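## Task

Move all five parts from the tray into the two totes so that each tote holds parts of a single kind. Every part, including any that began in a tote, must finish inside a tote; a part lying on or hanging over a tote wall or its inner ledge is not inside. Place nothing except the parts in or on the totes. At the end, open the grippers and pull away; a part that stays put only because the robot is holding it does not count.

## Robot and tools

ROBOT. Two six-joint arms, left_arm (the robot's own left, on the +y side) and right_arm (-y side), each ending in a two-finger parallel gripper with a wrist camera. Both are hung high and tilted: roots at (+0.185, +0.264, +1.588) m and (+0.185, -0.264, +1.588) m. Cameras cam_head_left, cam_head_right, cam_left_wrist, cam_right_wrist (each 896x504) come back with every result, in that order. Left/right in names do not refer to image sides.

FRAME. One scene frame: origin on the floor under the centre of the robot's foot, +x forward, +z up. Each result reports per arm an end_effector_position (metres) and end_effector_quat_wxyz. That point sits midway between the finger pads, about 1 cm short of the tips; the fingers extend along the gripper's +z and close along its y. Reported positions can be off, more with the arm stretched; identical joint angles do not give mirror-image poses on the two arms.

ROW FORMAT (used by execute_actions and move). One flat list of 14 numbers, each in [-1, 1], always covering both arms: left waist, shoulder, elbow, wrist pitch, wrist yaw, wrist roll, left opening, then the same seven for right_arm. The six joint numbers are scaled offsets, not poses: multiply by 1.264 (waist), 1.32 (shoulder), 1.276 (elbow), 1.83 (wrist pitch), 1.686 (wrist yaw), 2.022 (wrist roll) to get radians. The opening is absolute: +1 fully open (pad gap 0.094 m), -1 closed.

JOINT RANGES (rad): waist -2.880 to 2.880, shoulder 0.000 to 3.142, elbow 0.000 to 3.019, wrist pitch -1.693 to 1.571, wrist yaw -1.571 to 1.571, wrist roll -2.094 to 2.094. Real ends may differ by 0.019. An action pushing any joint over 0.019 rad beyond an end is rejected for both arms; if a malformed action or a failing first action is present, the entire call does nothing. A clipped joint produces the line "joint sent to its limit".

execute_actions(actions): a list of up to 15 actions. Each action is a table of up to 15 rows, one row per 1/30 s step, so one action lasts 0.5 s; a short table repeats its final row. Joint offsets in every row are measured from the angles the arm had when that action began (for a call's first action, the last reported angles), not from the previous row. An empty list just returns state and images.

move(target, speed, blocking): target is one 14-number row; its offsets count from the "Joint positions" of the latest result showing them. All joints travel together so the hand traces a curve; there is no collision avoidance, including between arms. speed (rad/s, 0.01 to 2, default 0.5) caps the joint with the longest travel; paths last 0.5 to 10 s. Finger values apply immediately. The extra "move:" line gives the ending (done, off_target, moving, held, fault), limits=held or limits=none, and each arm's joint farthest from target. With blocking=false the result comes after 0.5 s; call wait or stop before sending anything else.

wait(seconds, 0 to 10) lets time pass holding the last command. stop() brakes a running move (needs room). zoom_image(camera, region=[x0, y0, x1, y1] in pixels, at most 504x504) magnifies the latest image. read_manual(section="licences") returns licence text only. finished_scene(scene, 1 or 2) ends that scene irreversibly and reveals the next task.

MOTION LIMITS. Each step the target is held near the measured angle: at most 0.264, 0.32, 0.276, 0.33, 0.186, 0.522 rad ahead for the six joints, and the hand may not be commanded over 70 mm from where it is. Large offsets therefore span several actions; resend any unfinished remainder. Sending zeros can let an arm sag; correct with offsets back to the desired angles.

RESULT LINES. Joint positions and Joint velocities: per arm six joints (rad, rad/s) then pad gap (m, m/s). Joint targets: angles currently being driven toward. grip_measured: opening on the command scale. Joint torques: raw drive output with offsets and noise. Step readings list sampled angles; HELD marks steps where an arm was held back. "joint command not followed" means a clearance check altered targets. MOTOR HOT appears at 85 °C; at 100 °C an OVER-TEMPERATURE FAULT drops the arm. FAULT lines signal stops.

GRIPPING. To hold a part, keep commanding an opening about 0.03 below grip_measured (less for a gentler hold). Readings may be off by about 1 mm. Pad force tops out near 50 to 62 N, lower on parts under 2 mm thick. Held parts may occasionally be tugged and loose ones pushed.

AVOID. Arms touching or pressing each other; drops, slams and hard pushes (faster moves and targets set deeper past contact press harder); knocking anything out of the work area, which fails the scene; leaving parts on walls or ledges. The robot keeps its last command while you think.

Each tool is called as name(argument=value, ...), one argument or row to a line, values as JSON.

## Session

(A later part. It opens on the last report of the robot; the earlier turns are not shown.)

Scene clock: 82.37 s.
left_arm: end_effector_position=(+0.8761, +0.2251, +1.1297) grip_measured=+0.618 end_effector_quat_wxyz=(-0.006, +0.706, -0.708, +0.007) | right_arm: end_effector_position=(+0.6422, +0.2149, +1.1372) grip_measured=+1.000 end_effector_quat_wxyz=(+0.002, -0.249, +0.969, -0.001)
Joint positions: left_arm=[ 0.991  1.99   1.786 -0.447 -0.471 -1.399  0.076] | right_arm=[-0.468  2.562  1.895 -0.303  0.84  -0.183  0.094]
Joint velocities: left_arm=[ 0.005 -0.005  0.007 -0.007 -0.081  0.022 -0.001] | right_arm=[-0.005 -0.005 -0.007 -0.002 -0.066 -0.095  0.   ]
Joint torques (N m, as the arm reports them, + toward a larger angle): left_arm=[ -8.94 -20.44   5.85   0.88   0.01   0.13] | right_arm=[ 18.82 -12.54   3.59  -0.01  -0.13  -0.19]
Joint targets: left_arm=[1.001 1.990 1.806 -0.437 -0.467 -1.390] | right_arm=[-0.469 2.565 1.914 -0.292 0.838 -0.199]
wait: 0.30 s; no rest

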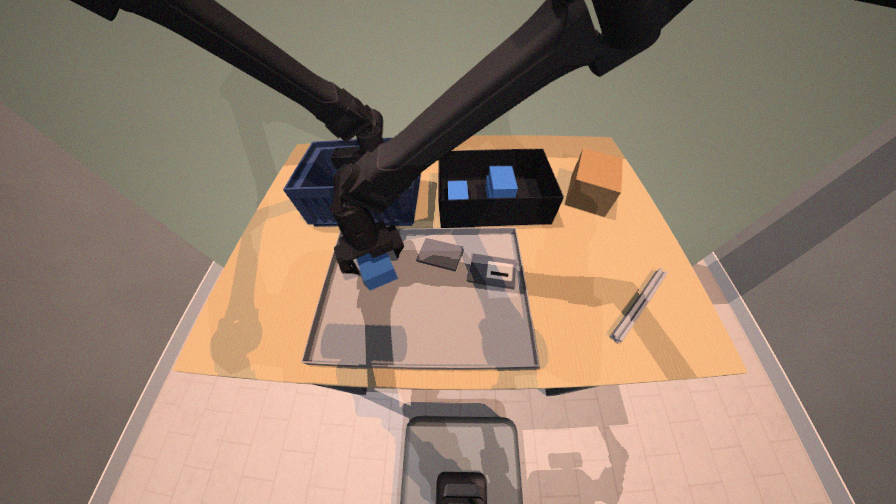

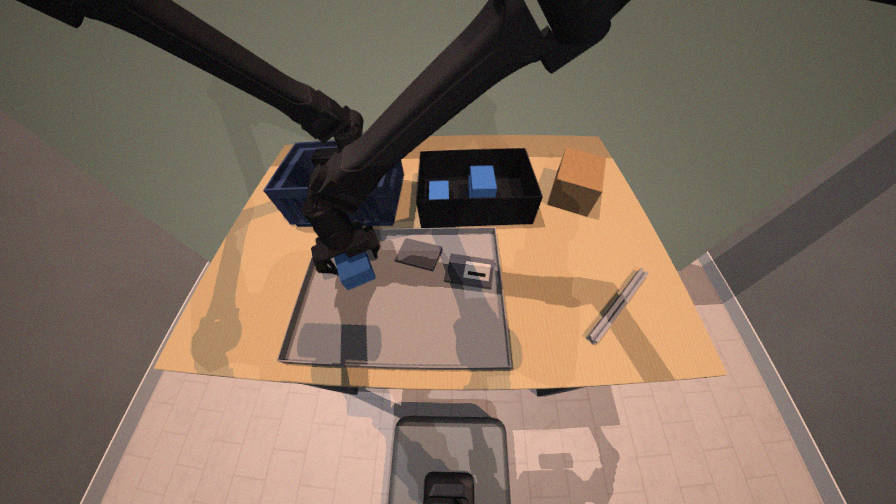

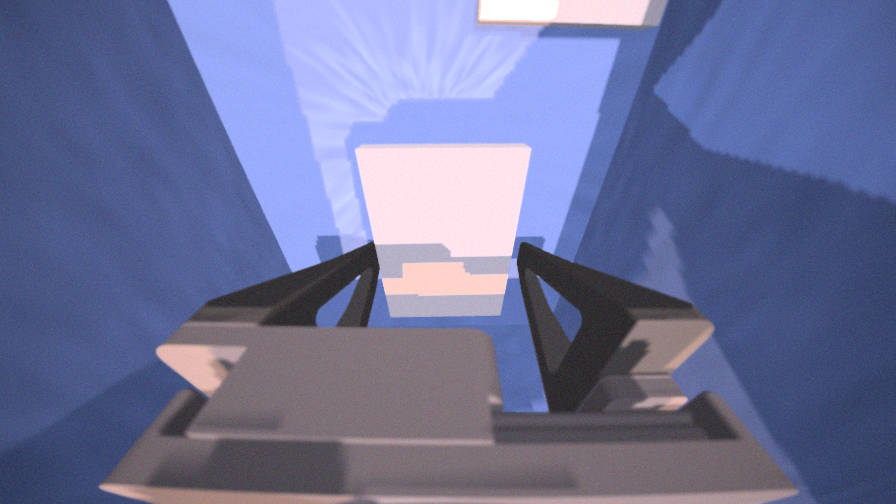

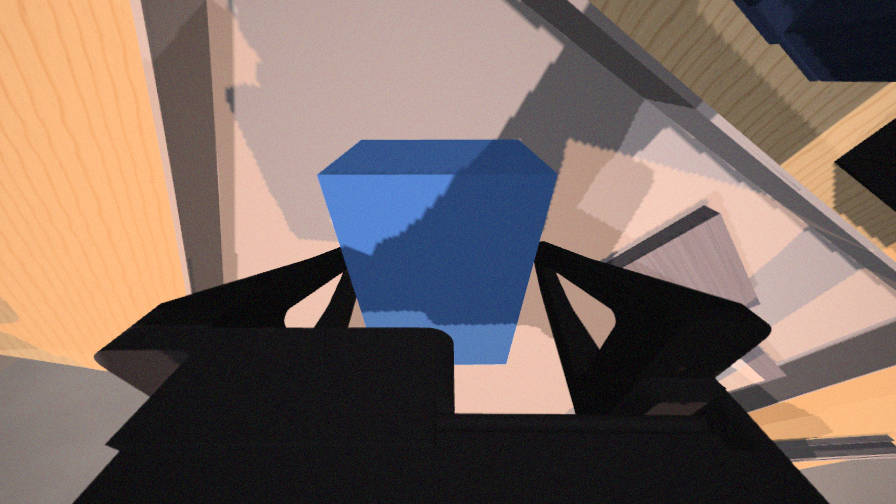

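execute_actions(
  actions=[
    [[-0.002,-0.004,0.0126,0.0041,0.0014,0.0035,0.62,-0.0008,0.0023,0.0149,0.006,-0.0012,-0.0079,0.92],[-0.005,-0.01,0.0076,0.0019,-0.0002,0.0019,0.62,-0.0008,0.0023,0.0149,0.006,-0.0012,-0.0079,0.84],[-0.0096,-0.019,0.0004,-0.0013,-0.0025,-0.0004,0.62,-0.0008,0.0023,0.0149,0.006,-0.0012,-0.0079,0.76],[-0.0147,-0.029,-0.0077,-0.005,-0.005,-0.003,0.62,-0.0008,0.0023,0.0149,0.006,-0.0012,-0.0079,0.69],[-0.0205,-0.04,-0.0168,-0.0091,-0.008,-0.0059,0.62,-0.0008,0.0023,0.0149,0.006,-0.0012,-0.0079,0.63],[-0.0262,-0.051,-0.026,-0.0132,-0.0109,-0.0088,0.62,-0.0008,0.0023,0.0149,0.006,-0.0012,-0.0079,0.59],[-0.032,-0.0625,-0.0352,-0.0173,-0.0138,-0.0118,0.62,-0.0008,0.0023,0.0149,0.006,-0.0012,-0.0079,0.56],[-0.0378,-0.074,-0.0443,-0.0213,-0.0167,-0.0147,0.62,-0.0008,0.0023,0.0149,0.006,-0.0012,-0.0079,0.53],[-0.0435,-0.085,-0.0535,-0.0254,-0.0196,-0.0176,0.62,-0.0008,0.0023,0.0149,0.006,-0.0012,-0.0079,0.51],[-0.0493,-0.096,-0.0626,-0.0295,-0.0225,-0.0205,0.62,-0.0008,0.0023,0.0149,0.006,-0.0012,-0.0079,0.49],[-0.0544,-0.106,-0.0707,-0.0332,-0.0251,-0.0231,0.62,-0.0008,0.0023,0.0149,0.006,-0.0012,-0.0079,0.47],[-0.0589,-0.115,-0.0779,-0.0364,-0.0274,-0.0254,0.62,-0.0008,0.0023,0.0149,0.006,-0.0012,-0.0079,0.455],[-0.0621,-0.121,-0.0829,-0.0386,-0.029,-0.027,0.62,-0.0008,0.0023,0.0149,0.006,-0.0012,-0.0079,0.44],[-0.064,-0.125,-0.086,-0.04,-0.03,-0.028,0.62,-0.0008,0.0023,0.0149,0.006,-0.0012,-0.0079,0.43],[-0.064,-0.125,-0.086,-0.04,-0.03,-0.028,0.62,-0.0008,0.0023,0.0149,0.006,-0.0012,-0.0079,0.42]],
  ],
)

wait(
  seconds=0.25,
)

Scene clock: 90.37 s.
left_arm: end_effector_position=(+0.8648, +0.2192, +1.1870) grip_measured=+0.618 end_effector_quat_wxyz=(+0.004, +0.700, -0.714, -0.005) | right_arm: end_effector_position=(+0.6422, +0.2151, +1.1372) grip_measured=+0.464 end_effector_quat_wxyz=(+0.001, -0.249, +0.968, -0.000)
Joint positions: left_arm=[ 0.941  1.869  1.675 -0.508 -0.516 -1.434  0.076] | right_arm=[-0.468  2.562  1.895 -0.303  0.839 -0.185  0.069]
Joint velocities: left_arm=[-0.249 -0.366 -0.066 -0.09   0.022 -0.037 -0.001] | right_arm=[-0.005 -0.015 -0.002  0.007 -0.022 -0.081 -0.   ]
Joint torques (N m, as the arm reports them, + toward a larger angle): left_arm=[-11.69 -21.66   4.32   0.16  -0.26  -0.09] | right_arm=[ 19.09 -12.55   3.71  -0.02  -0.05  -0.19]
Joint targets: left_arm=[0.910 1.825 1.676 -0.521 -0.521 -1.455] | right_arm=[-0.469 2.565 1.914 -0.292 0.838 -0.200]
Step readings (joint positions):
0: left_arm=[0.991 1.990 1.786 -0.447 -0.471 -1.399] | right_arm=[-0.468 2.562 1.895 -0.303 0.840 -0.185]
1: left_arm=[0.991 1.990 1.786 -0.447 -0.471 -1.399] | right_arm=[-0.468 2.562 1.895 -0.303 0.840 -0.185]
2: left_arm=[0.991 1.990 1.786 -0.447 -0.471 -1.399] | right_arm=[-0.468 2.562 1.895 -0.303 0.840 -0.185]
4: left_arm=[0.991 1.989 1.785 -0.447 -0.472 -1.399] | right_arm=[-0.468 2.562 1.895 -0.303 0.840 -0.185]
8: left_arm=[0.987 1.963 1.748 -0.462 -0.490 -1.406] | right_arm=[-0.468 2.562 1.895 -0.303 0.839 -0.185]
15: Joint positions above

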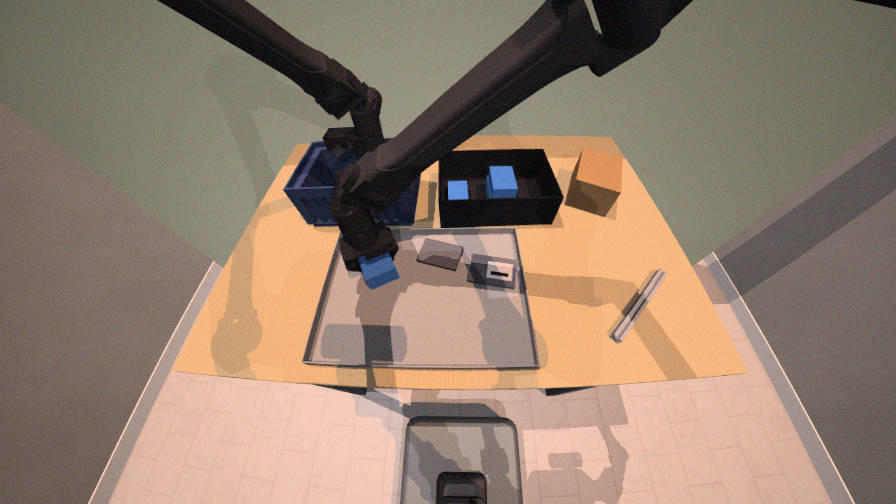

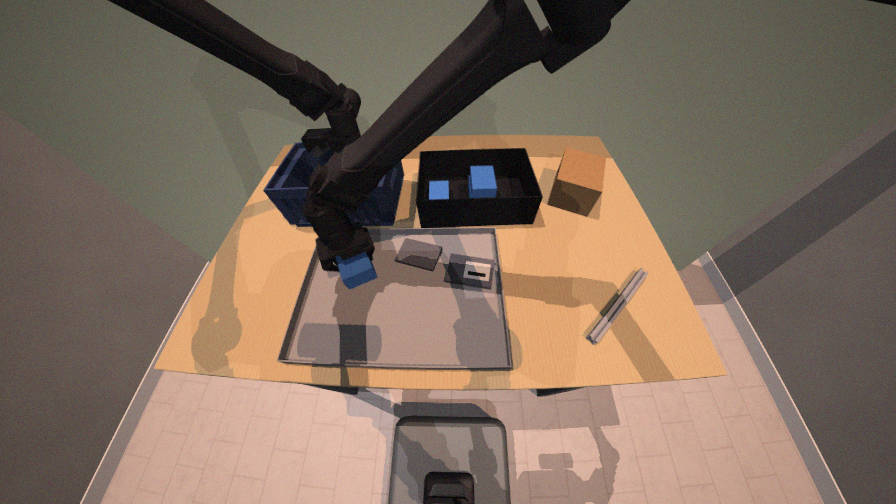

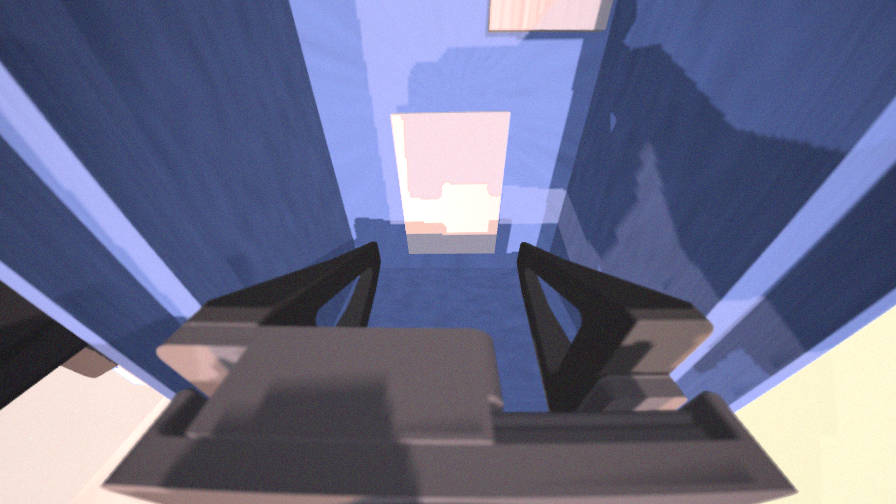

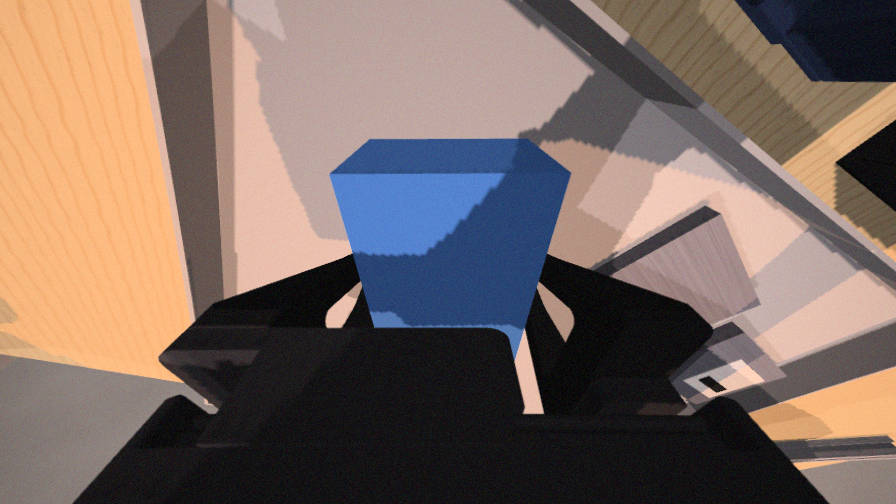

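Scene clock: 90.63 s.
left_arm: end_effector_position=(+0.8852, +0.2150, +1.2156) grip_measured=+0.618 end_effector_quat_wxyz=(-0.007, +0.705, -0.709, +0.015) | right_arm: end_effector_position=(+0.6422, +0.2151, +1.1372) grip_measured=+0.464 end_effector_quat_wxyz=(+0.001, -0.249, +0.968, -0.000)
Joint positions: left_arm=[ 0.914  1.828  1.675 -0.51  -0.517 -1.444  0.076] | right_arm=[-0.468  2.562  1.895 -0.303  0.839 -0.185  0.069]
Joint velocities: left_arm=[-0.005 -0.005 -0.012  0.007 -0.022 -0.037 -0.   ] | right_arm=[-0.015 -0.005  0.002 -0.022  0.022 -0.066 -0.   ]
Joint torques (N m, as the arm reports them, + toward a larger angle): left_arm=[-10.15 -19.37   4.49   0.06  -0.23  -0.01] | right_arm=[ 18.98 -12.44   3.73   0.    -0.06  -0.2 ]
Joint targets: left_arm=[0.910 1.825 1.676 -0.521 -0.521 -1.455] | right_arm=[-0.469 2.565 1.914 -0.292 0.838 -0.200]
wait: 0.27 s; no rest

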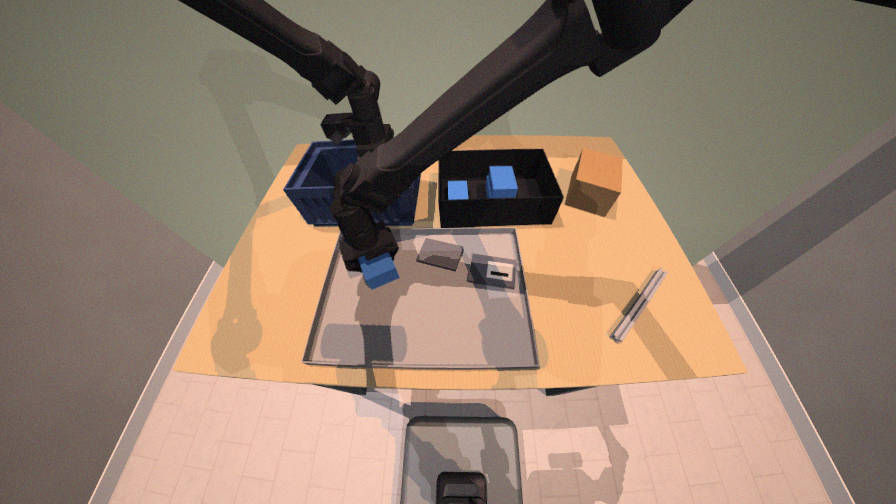

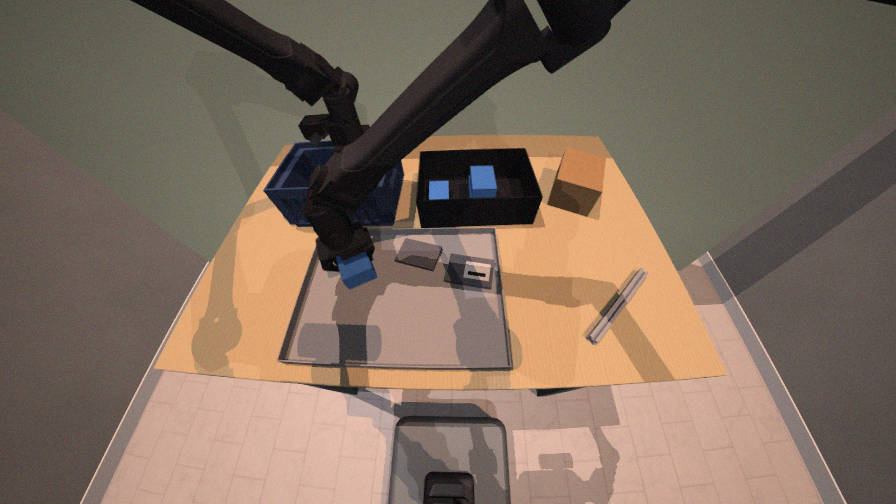

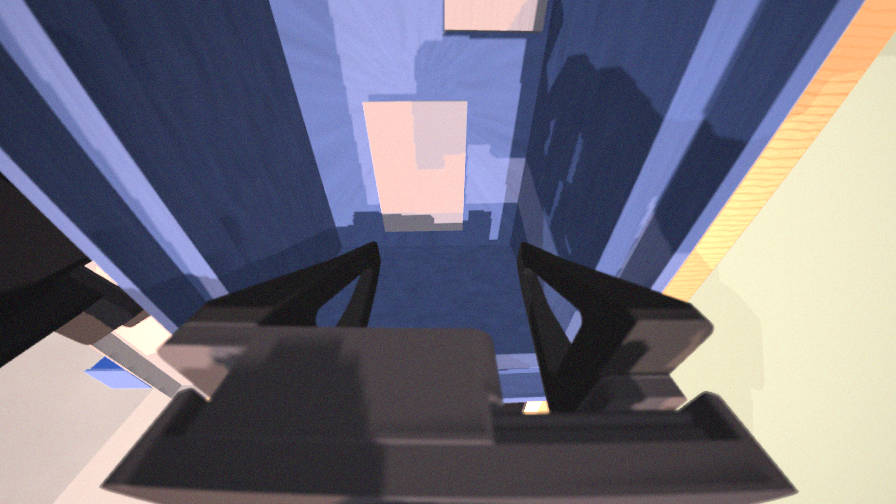

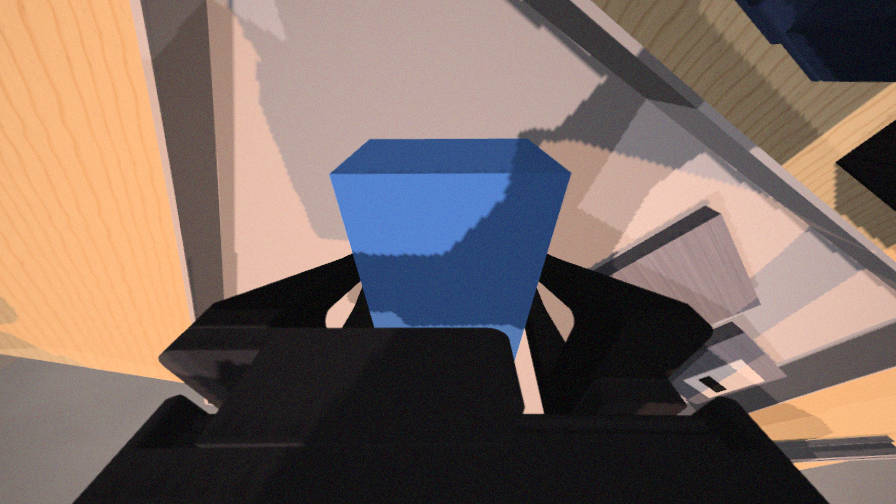

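execute_actions(
  actions=[
    [[-0.0055,-0.008,-0.004,-0.008,-0.004,-0.0065,0.62,-0.0008,-0.004,0.0149,0.006,-0.0012,-0.0079,0.42],[-0.01,-0.018,-0.012,-0.012,-0.007,-0.009,0.62,-0.0008,-0.012,0.0149,0.006,-0.0012,-0.0079,0.42],[-0.016,-0.032,-0.023,-0.017,-0.011,-0.013,0.62,-0.0008,-0.023,0.013,0.005,-0.0012,-0.0079,0.42],[-0.023,-0.048,-0.036,-0.023,-0.015,-0.017,0.62,-0.0008,-0.035,0.009,0.003,-0.0012,-0.0079,0.42],[-0.03,-0.066,-0.05,-0.03,-0.02,-0.022,0.62,-0.0008,-0.048,0.003,0,-0.0012,-0.006,0.42],[-0.038,-0.084,-0.065,-0.036,-0.025,-0.026,0.62,-0.0008,-0.062,-0.005,-0.003,-0.0012,-0.002,0.42],[-0.046,-0.102,-0.079,-0.043,-0.031,-0.031,0.62,-0.0008,-0.076,-0.015,-0.007,-0.0012,0.005,0.42],[-0.053,-0.12,-0.093,-0.05,-0.036,-0.036,0.62,-0.0008,-0.09,-0.027,-0.011,-0.0012,0.015,0.42],[-0.061,-0.139,-0.108,-0.056,-0.041,-0.04,0.62,-0.0008,-0.103,-0.04,-0.015,-0.0012,0.028,0.42],[-0.069,-0.157,-0.122,-0.063,-0.046,-0.045,0.62,-0.0008,-0.116,-0.054,-0.019,-0.0012,0.044,0.42],[-0.075,-0.173,-0.135,-0.069,-0.051,-0.049,0.62,-0.0008,-0.128,-0.068,-0.022,-0.0012,0.062,0.42],[-0.081,-0.187,-0.146,-0.074,-0.055,-0.053,0.62,-0.0008,-0.139,-0.082,-0.024,-0.0012,0.08,0.42],[-0.0856,-0.197,-0.154,-0.078,-0.0576,-0.0553,0.62,-0.0008,-0.147,-0.095,-0.026,-0.0012,0.096,0.42],[-0.0882,-0.203,-0.159,-0.0803,-0.0593,-0.0569,0.62,-0.0008,-0.1515,-0.106,-0.027,-0.0012,0.108,0.42],[-0.0882,-0.203,-0.159,-0.0803,-0.0593,-0.0569,0.62,-0.0008,-0.1515,-0.114,-0.027,-0.0012,0.115,0.42]],
  ],
)

Scene clock: 92.80 s.
left_arm: end_effector_position=(+0.8421, +0.2194, +1.3130) grip_measured=+0.618 end_effector_quat_wxyz=(+0.006, +0.699, -0.715, -0.014) | right_arm: end_effector_position=(+0.6815, +0.1744, +1.1834) grip_measured=+0.464 end_effector_quat_wxyz=(+0.003, -0.187, +0.982, +0.001)
Joint positions: left_arm=[ 0.827  1.606  1.476 -0.638 -0.612 -1.529  0.076] | right_arm=[-0.468  2.396  1.774 -0.342  0.837 -0.062  0.069]
Joint velocities: left_arm=[-0.337 -0.65  -0.164 -0.178  0.022 -0.154 -0.001] | right_arm=[ 0.005 -0.532 -0.291 -0.037  0.022  0.608 -0.001]
Joint torques (N m, as the arm reports them, + toward a larger angle): left_arm=[ -9.38 -18.73   4.52   0.14  -0.29  -0.04] | right_arm=[ 18.44 -13.51   1.79  -0.58  -0.03   0.04]
Joint targets: left_arm=[0.803 1.560 1.472 -0.657 -0.618 -1.559] | right_arm=[-0.469 2.362 1.750 -0.352 0.837 0.047]
Step readings (joint positions):
0: left_arm=[0.914 1.828 1.673 -0.511 -0.517 -1.446] | right_arm=[-0.468 2.562 1.895 -0.303 0.839 -0.185]
1: left_arm=[0.914 1.828 1.673 -0.511 -0.519 -1.446] | right_arm=[-0.468 2.562 1.895 -0.303 0.839 -0.185]
2: left_arm=[0.914 1.828 1.671 -0.513 -0.522 -1.447] | right_arm=[-0.468 2.562 1.895 -0.303 0.839 -0.186]
4: left_arm=[0.914 1.821 1.657 -0.522 -0.533 -1.453] | right_arm=[-0.468 2.561 1.895 -0.303 0.839 -0.186]
8: left_arm=[0.902 1.768 1.579 -0.567 -0.566 -1.476] | right_arm=[-0.468 2.535 1.879 -0.307 0.837 -0.184]
15: Joint positions above

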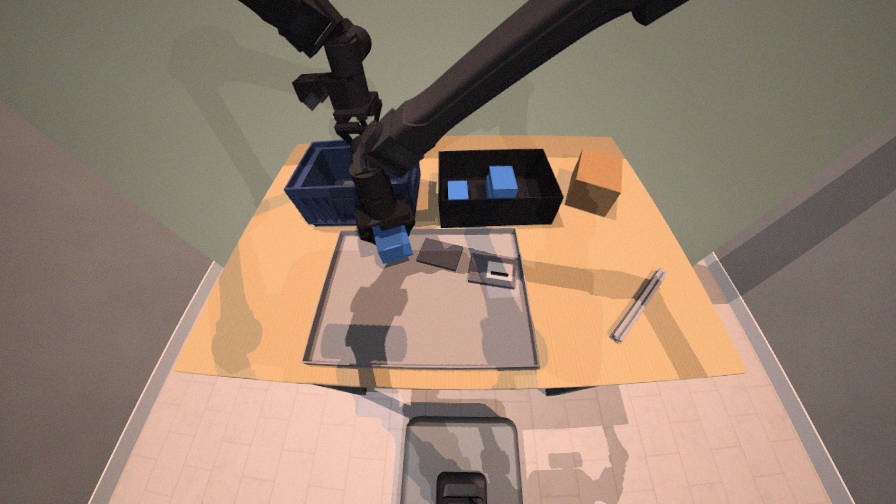

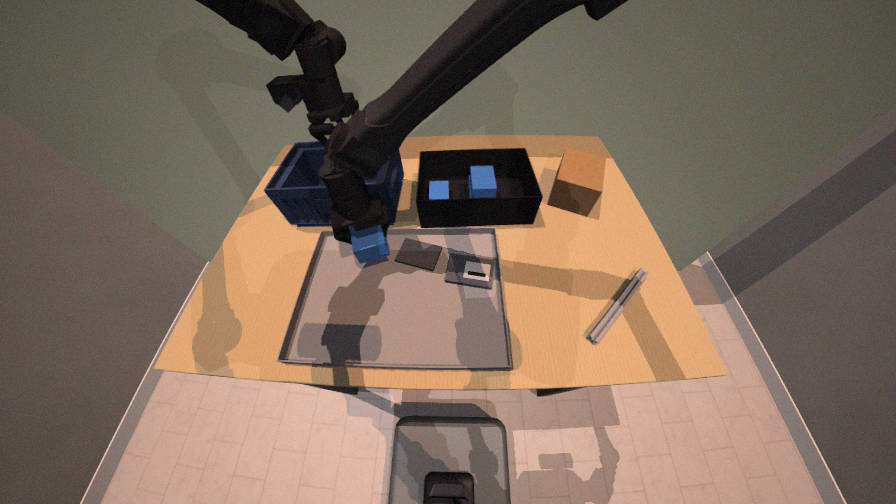

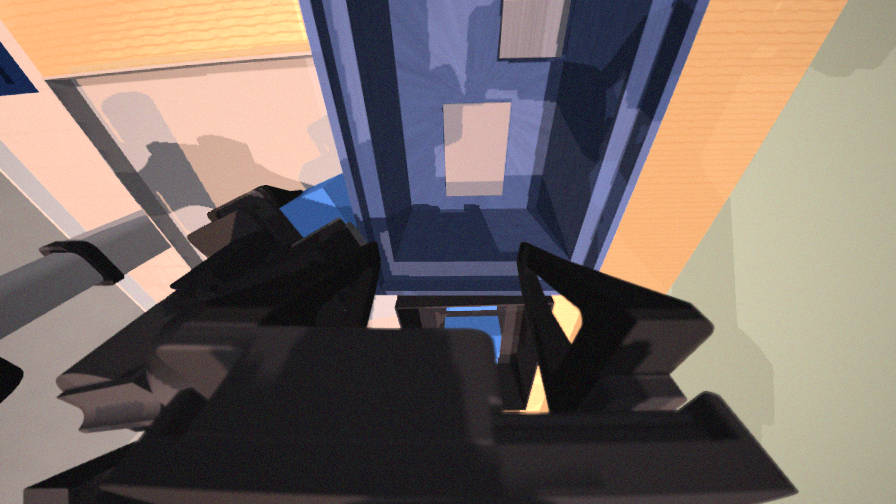

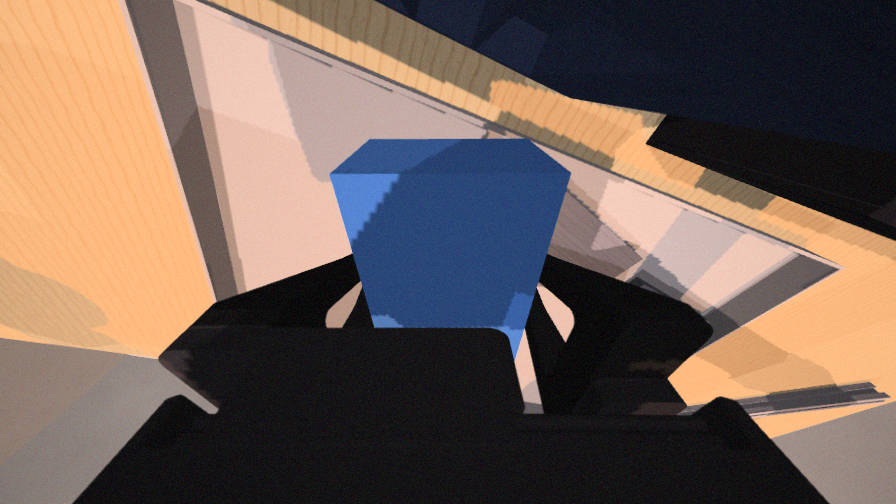

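move(
  target=[0.0224,-0.11,0.029,-0.0743,0.02,0.064,0.62,0,-0.335,-0.356,0.006,0,0.495,0.42],
  speed=1.3,
)

Scene clock: 96.57 s.
left_arm: end_effector_position=(+0.8564, +0.2666, +1.3693) grip_measured=+0.618 end_effector_quat_wxyz=(+0.010, +0.661, -0.750, -0.006) | right_arm: end_effector_position=(+0.6843, +0.0463, +1.2909) grip_measured=+0.464 end_effector_quat_wxyz=(-0.001, +0.297, +0.955, -0.001)
Joint positions: left_arm=[ 0.846  1.477  1.487 -0.763 -0.582 -1.409  0.076] | right_arm=[-0.471  1.958  1.324 -0.341  0.837  0.924  0.069]
Joint velocities: left_arm=[ 0.005  0.005  0.012 -0.012  0.022 -0.022 -0.   ] | right_arm=[-0.005 -0.005  0.017 -0.007  0.066 -0.007  0.   ]
Joint torques (N m, as the arm reports them, + toward a larger angle): left_arm=[ -6.61 -19.56   7.94   0.05   0.02   0.11] | right_arm=[ 14.78 -12.76   1.73  -0.06   0.08   0.05]
Joint targets: left_arm=[0.856 1.461 1.513 -0.774 -0.578 -1.399] | right_arm=[-0.468 1.953 1.320 -0.331 0.837 0.939]
move: off_target (left_arm); limits=none; left_arm: farthest joint: the elbow, 0.026 radians from its target (0.044 radians at the start); right_arm: farthest joint: the wrist roll, 0.015 radians from its target (0.906 radians at the start)

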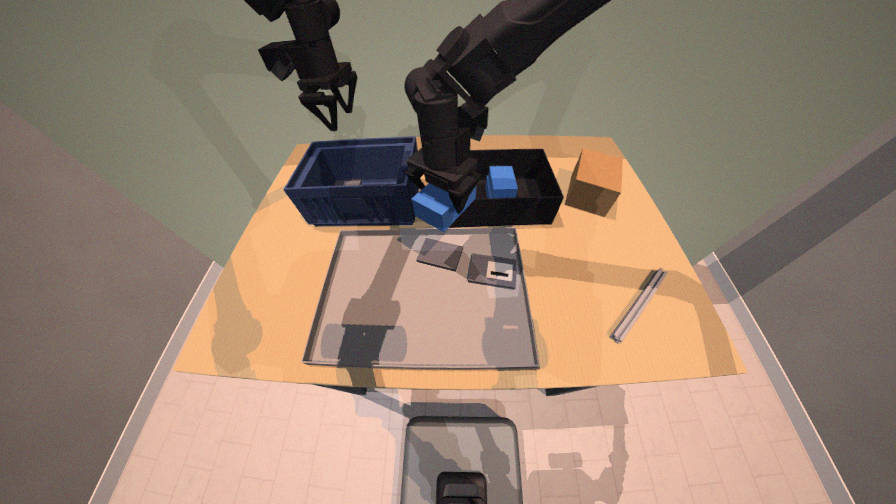

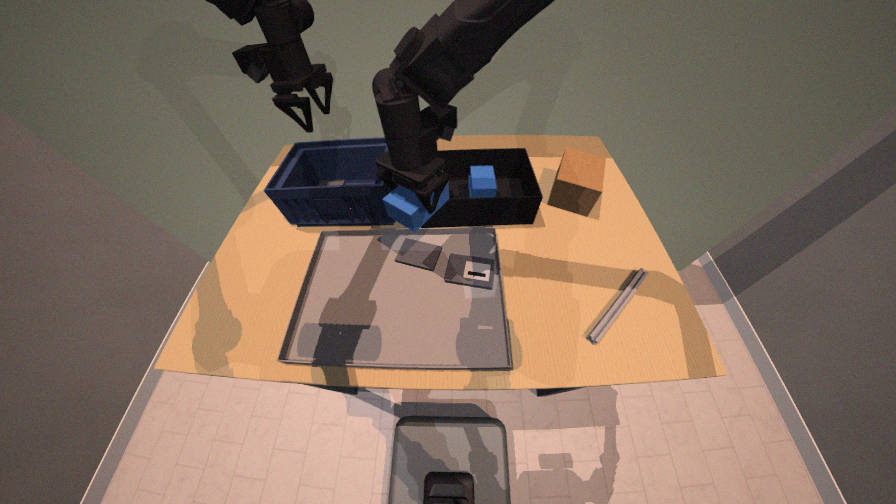

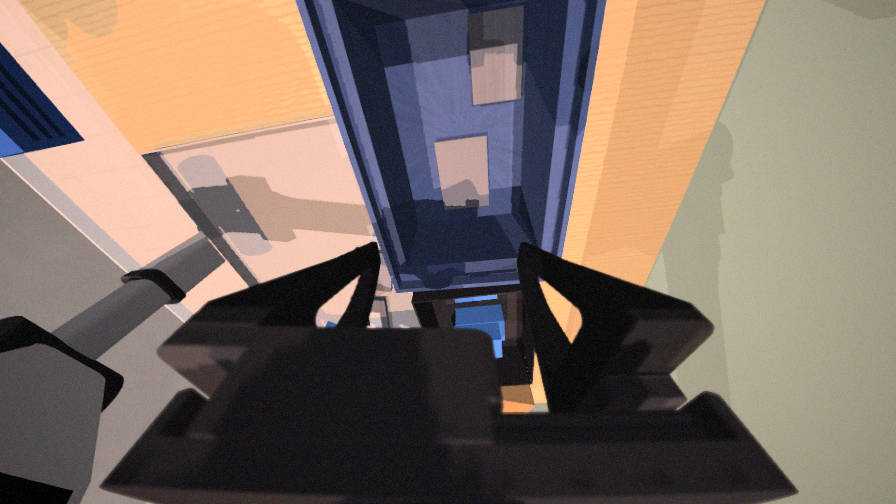

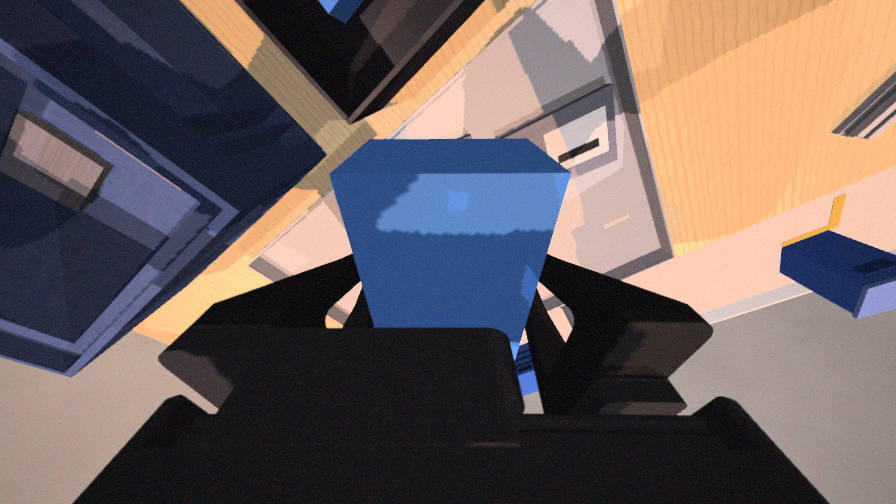

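move(
  target=[0.023,0.0597,-0.4475,0.382,0.011,-0.015,0.75,-0.075,0.0477,0.4166,-0.2025,-0.034,0.4318,0.42],
  speed=1.2,
)

Scene clock: 100.27 s.
left_arm: end_effector_position=(+0.6550, +0.1942, +1.2610) grip_measured=+0.748 end_effector_quat_wxyz=(+0.005, +0.678, -0.735, -0.001) | right_arm: end_effector_position=(+0.8611, +0.0044, +1.2885) grip_measured=+0.464 end_effector_quat_wxyz=(+0.001, +0.709, +0.706, -0.002)
Joint positions: left_arm=[ 0.865  1.562  0.911 -0.077 -0.567 -1.43   0.082] | right_arm=[-0.569  2.021  1.832 -0.703  0.782  1.782  0.069]
Joint velocities: left_arm=[-0.005  0.015  0.012 -0.007 -0.11   0.022  0.   ] | right_arm=[-0.015  0.005  0.007  0.007 -0.051  0.022 -0.001]
Joint torques (N m, as the arm reports them, + toward a larger angle): left_arm=[ -5.85 -13.55   0.99   0.87   0.01  -0.07] | right_arm=[ 15.59 -15.84   6.44  -0.63   0.02   0.05]
Joint targets: left_arm=[0.875 1.556 0.916 -0.064 -0.563 -1.439] | right_arm=[-0.566 2.021 1.856 -0.711 0.780 1.797]
move: off_target (right_arm); limits=none; left_arm: farthest joint: the wrist pitch, 0.013 radians from its target (0.699 radians at the start); right_arm: farthest joint: the elbow, 0.024 radians from its target (0.531 radians at the start)

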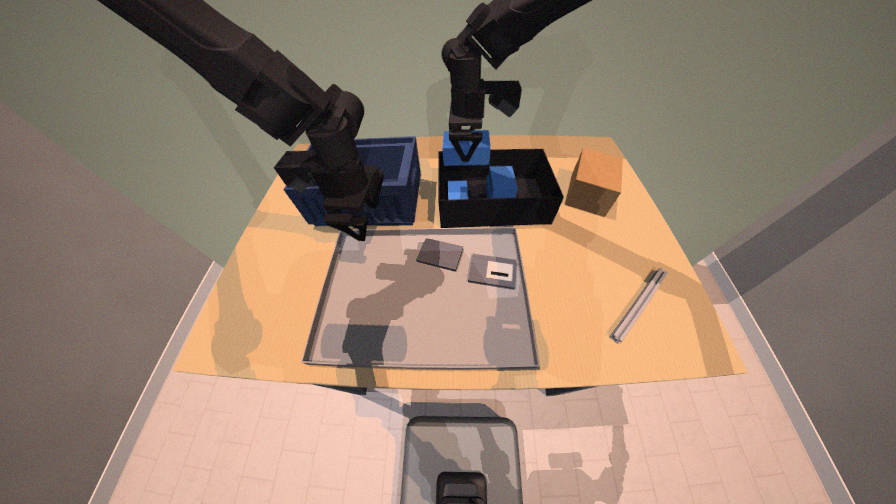

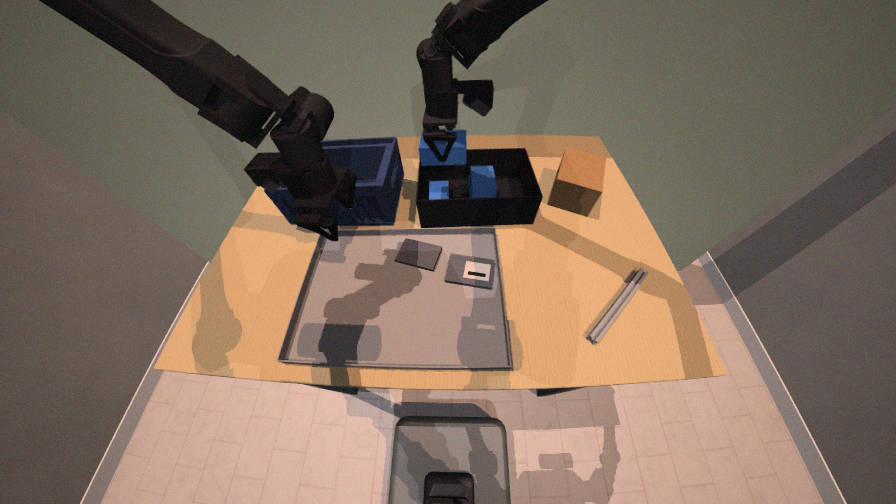

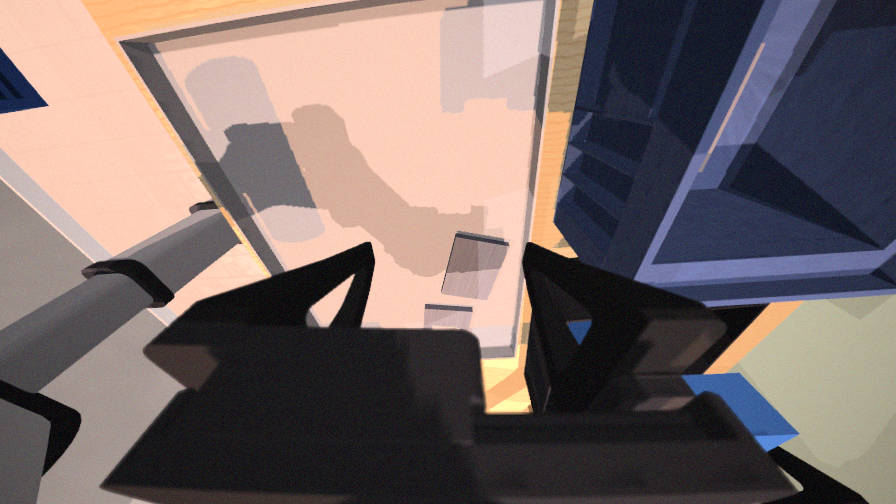

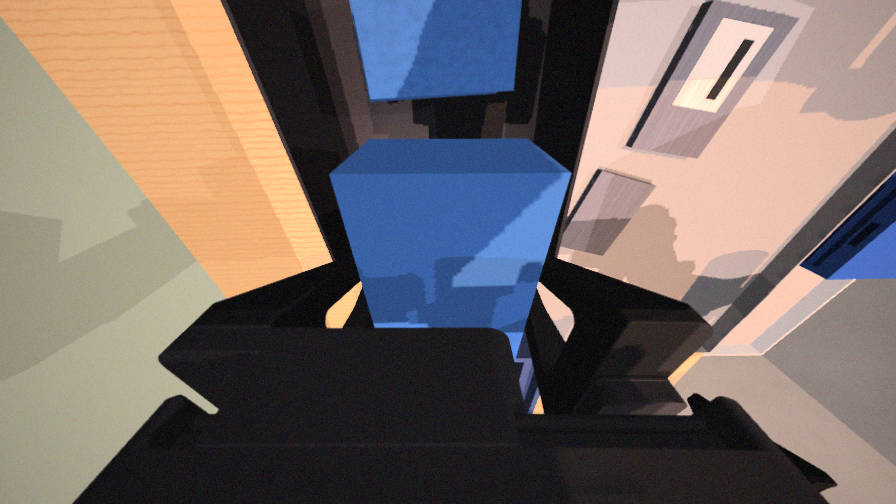

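zoom_image(
  camera="cam_head_left",
  region=[400, 110, 580, 240],
)

Region (400, 110, 580, 240) of cam_head_left's 896x504 image, scaled by 2.800, with more detail than that image has.

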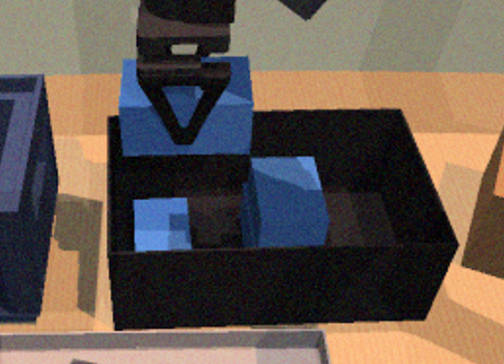

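move(
  target=[-0.0877,0.324,0.2662,0.0474,-0.0474,0.0529,0.75,-0.040,0.0686,0.0687,0.041,-0.0234,-0.0349,0.42],
  speed=0.7,
)

zoom_image(
  camera="cam_head_left",
  region=[400, 110, 580, 240],
)

Scene clock: 104.30 s.
left_arm: end_effector_position=(+0.6737, +0.0641, +1.1564) grip_measured=+0.748 end_effector_quat_wxyz=(-0.000, +0.614, -0.790, -0.001) | right_arm: end_effector_position=(+0.8556, +0.0081, +1.2306) grip_measured=+0.464 end_effector_quat_wxyz=(-0.003, +0.706, +0.708, -0.005)
Joint positions: left_arm=[ 0.77   2.007  1.247 -0.002 -0.643 -1.332  0.082] | right_arm=[-0.623  2.115  1.887 -0.638  0.744  1.726  0.069]
Joint velocities: left_arm=[-0.005 -0.005 -0.007 -0.007 -0.037 -0.037  0.001] | right_arm=[-0.005 -0.015  0.012  0.007  0.007 -0.037  0.   ]
Joint torques (N m, as the arm reports them, + toward a larger angle): left_arm=[-13.06 -15.5    0.25   0.84  -0.26   0.14] | right_arm=[ 16.01 -16.36   6.81  -0.08   0.    -0.21]
Joint targets: left_arm=[0.754 1.989 1.251 0.010 -0.647 -1.323] | right_arm=[-0.620 2.112 1.920 -0.628 0.742 1.711]
move: off_target (right_arm); limits=none; left_arm: farthest joint: the shoulder, 0.017 radians from its target (0.428 radians at the start); right_arm: farthest joint: the elbow, 0.033 radians from its target (0.088 radians at the start)

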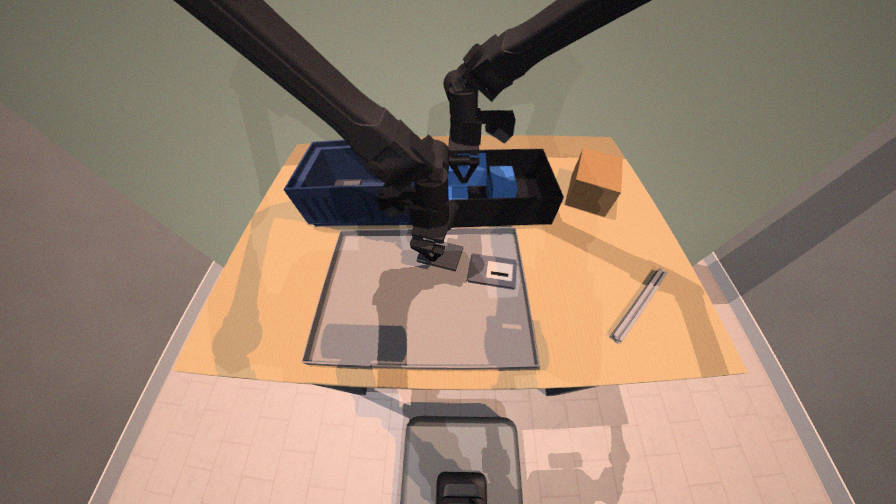

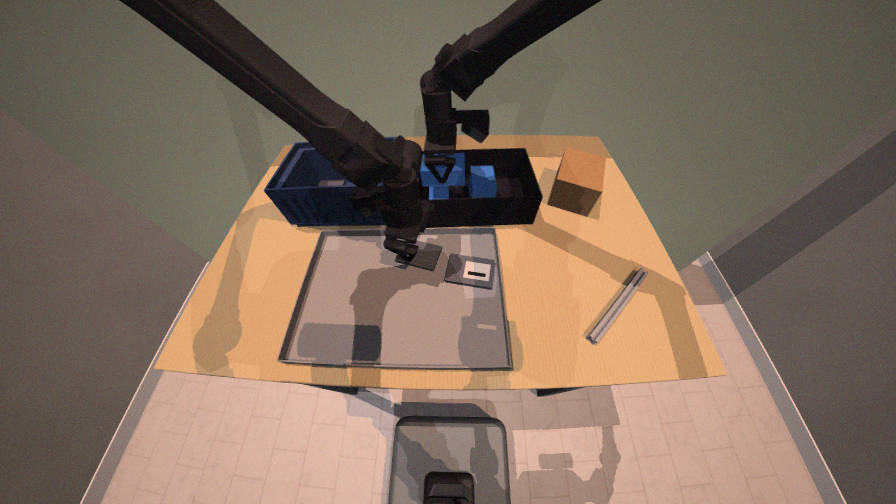

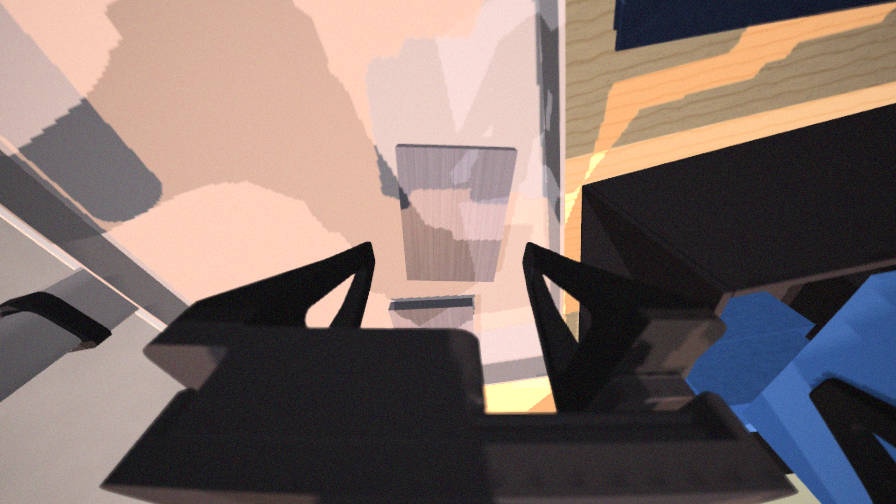

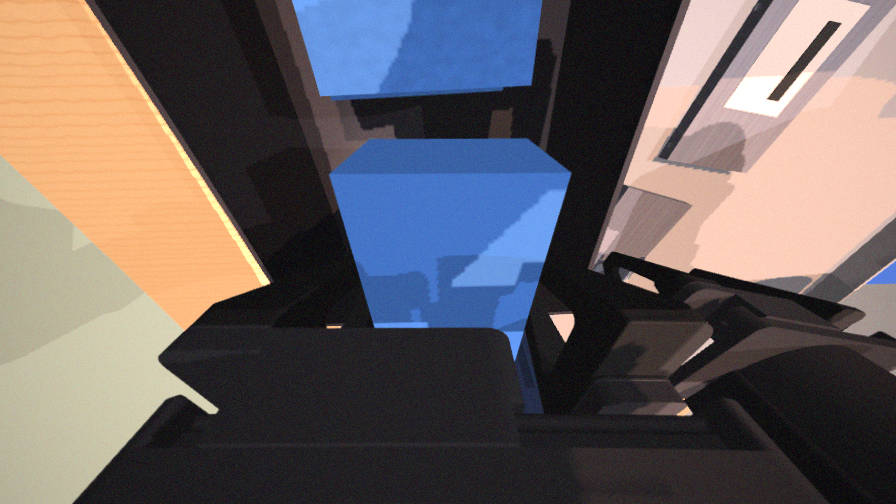

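Region (400, 110, 580, 240) of cam_head_left's 896x504 image, scaled by 2.800, with more detail than that image has.

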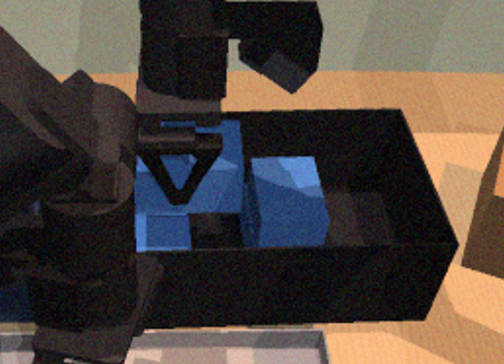

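zoom_image(
  camera="cam_left_wrist",
  region=[560, 80, 896, 504],
)

zoom_image(
  camera="cam_head_right",
  region=[390, 130, 510, 230],
)

Region (560, 80, 896, 504) of cam_left_wrist's 896x504 image, scaled by 1.189, with more detail than that image has; it fills the left 399 columns of this view, and the rest is white.

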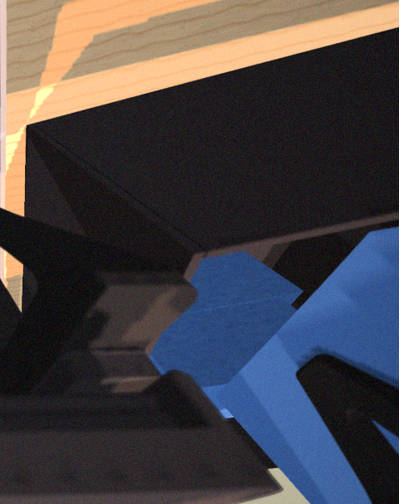

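Region (390, 130, 510, 230) of cam_head_right's 896x504 image, scaled by 4.200, with more detail than that image has.

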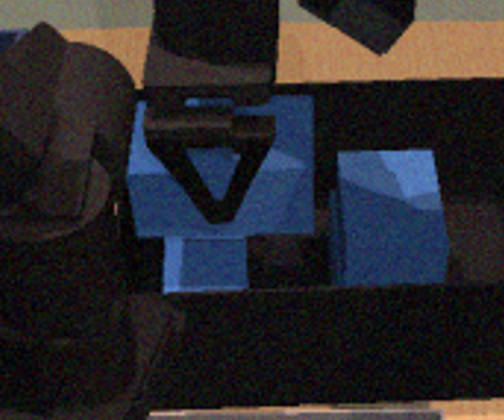

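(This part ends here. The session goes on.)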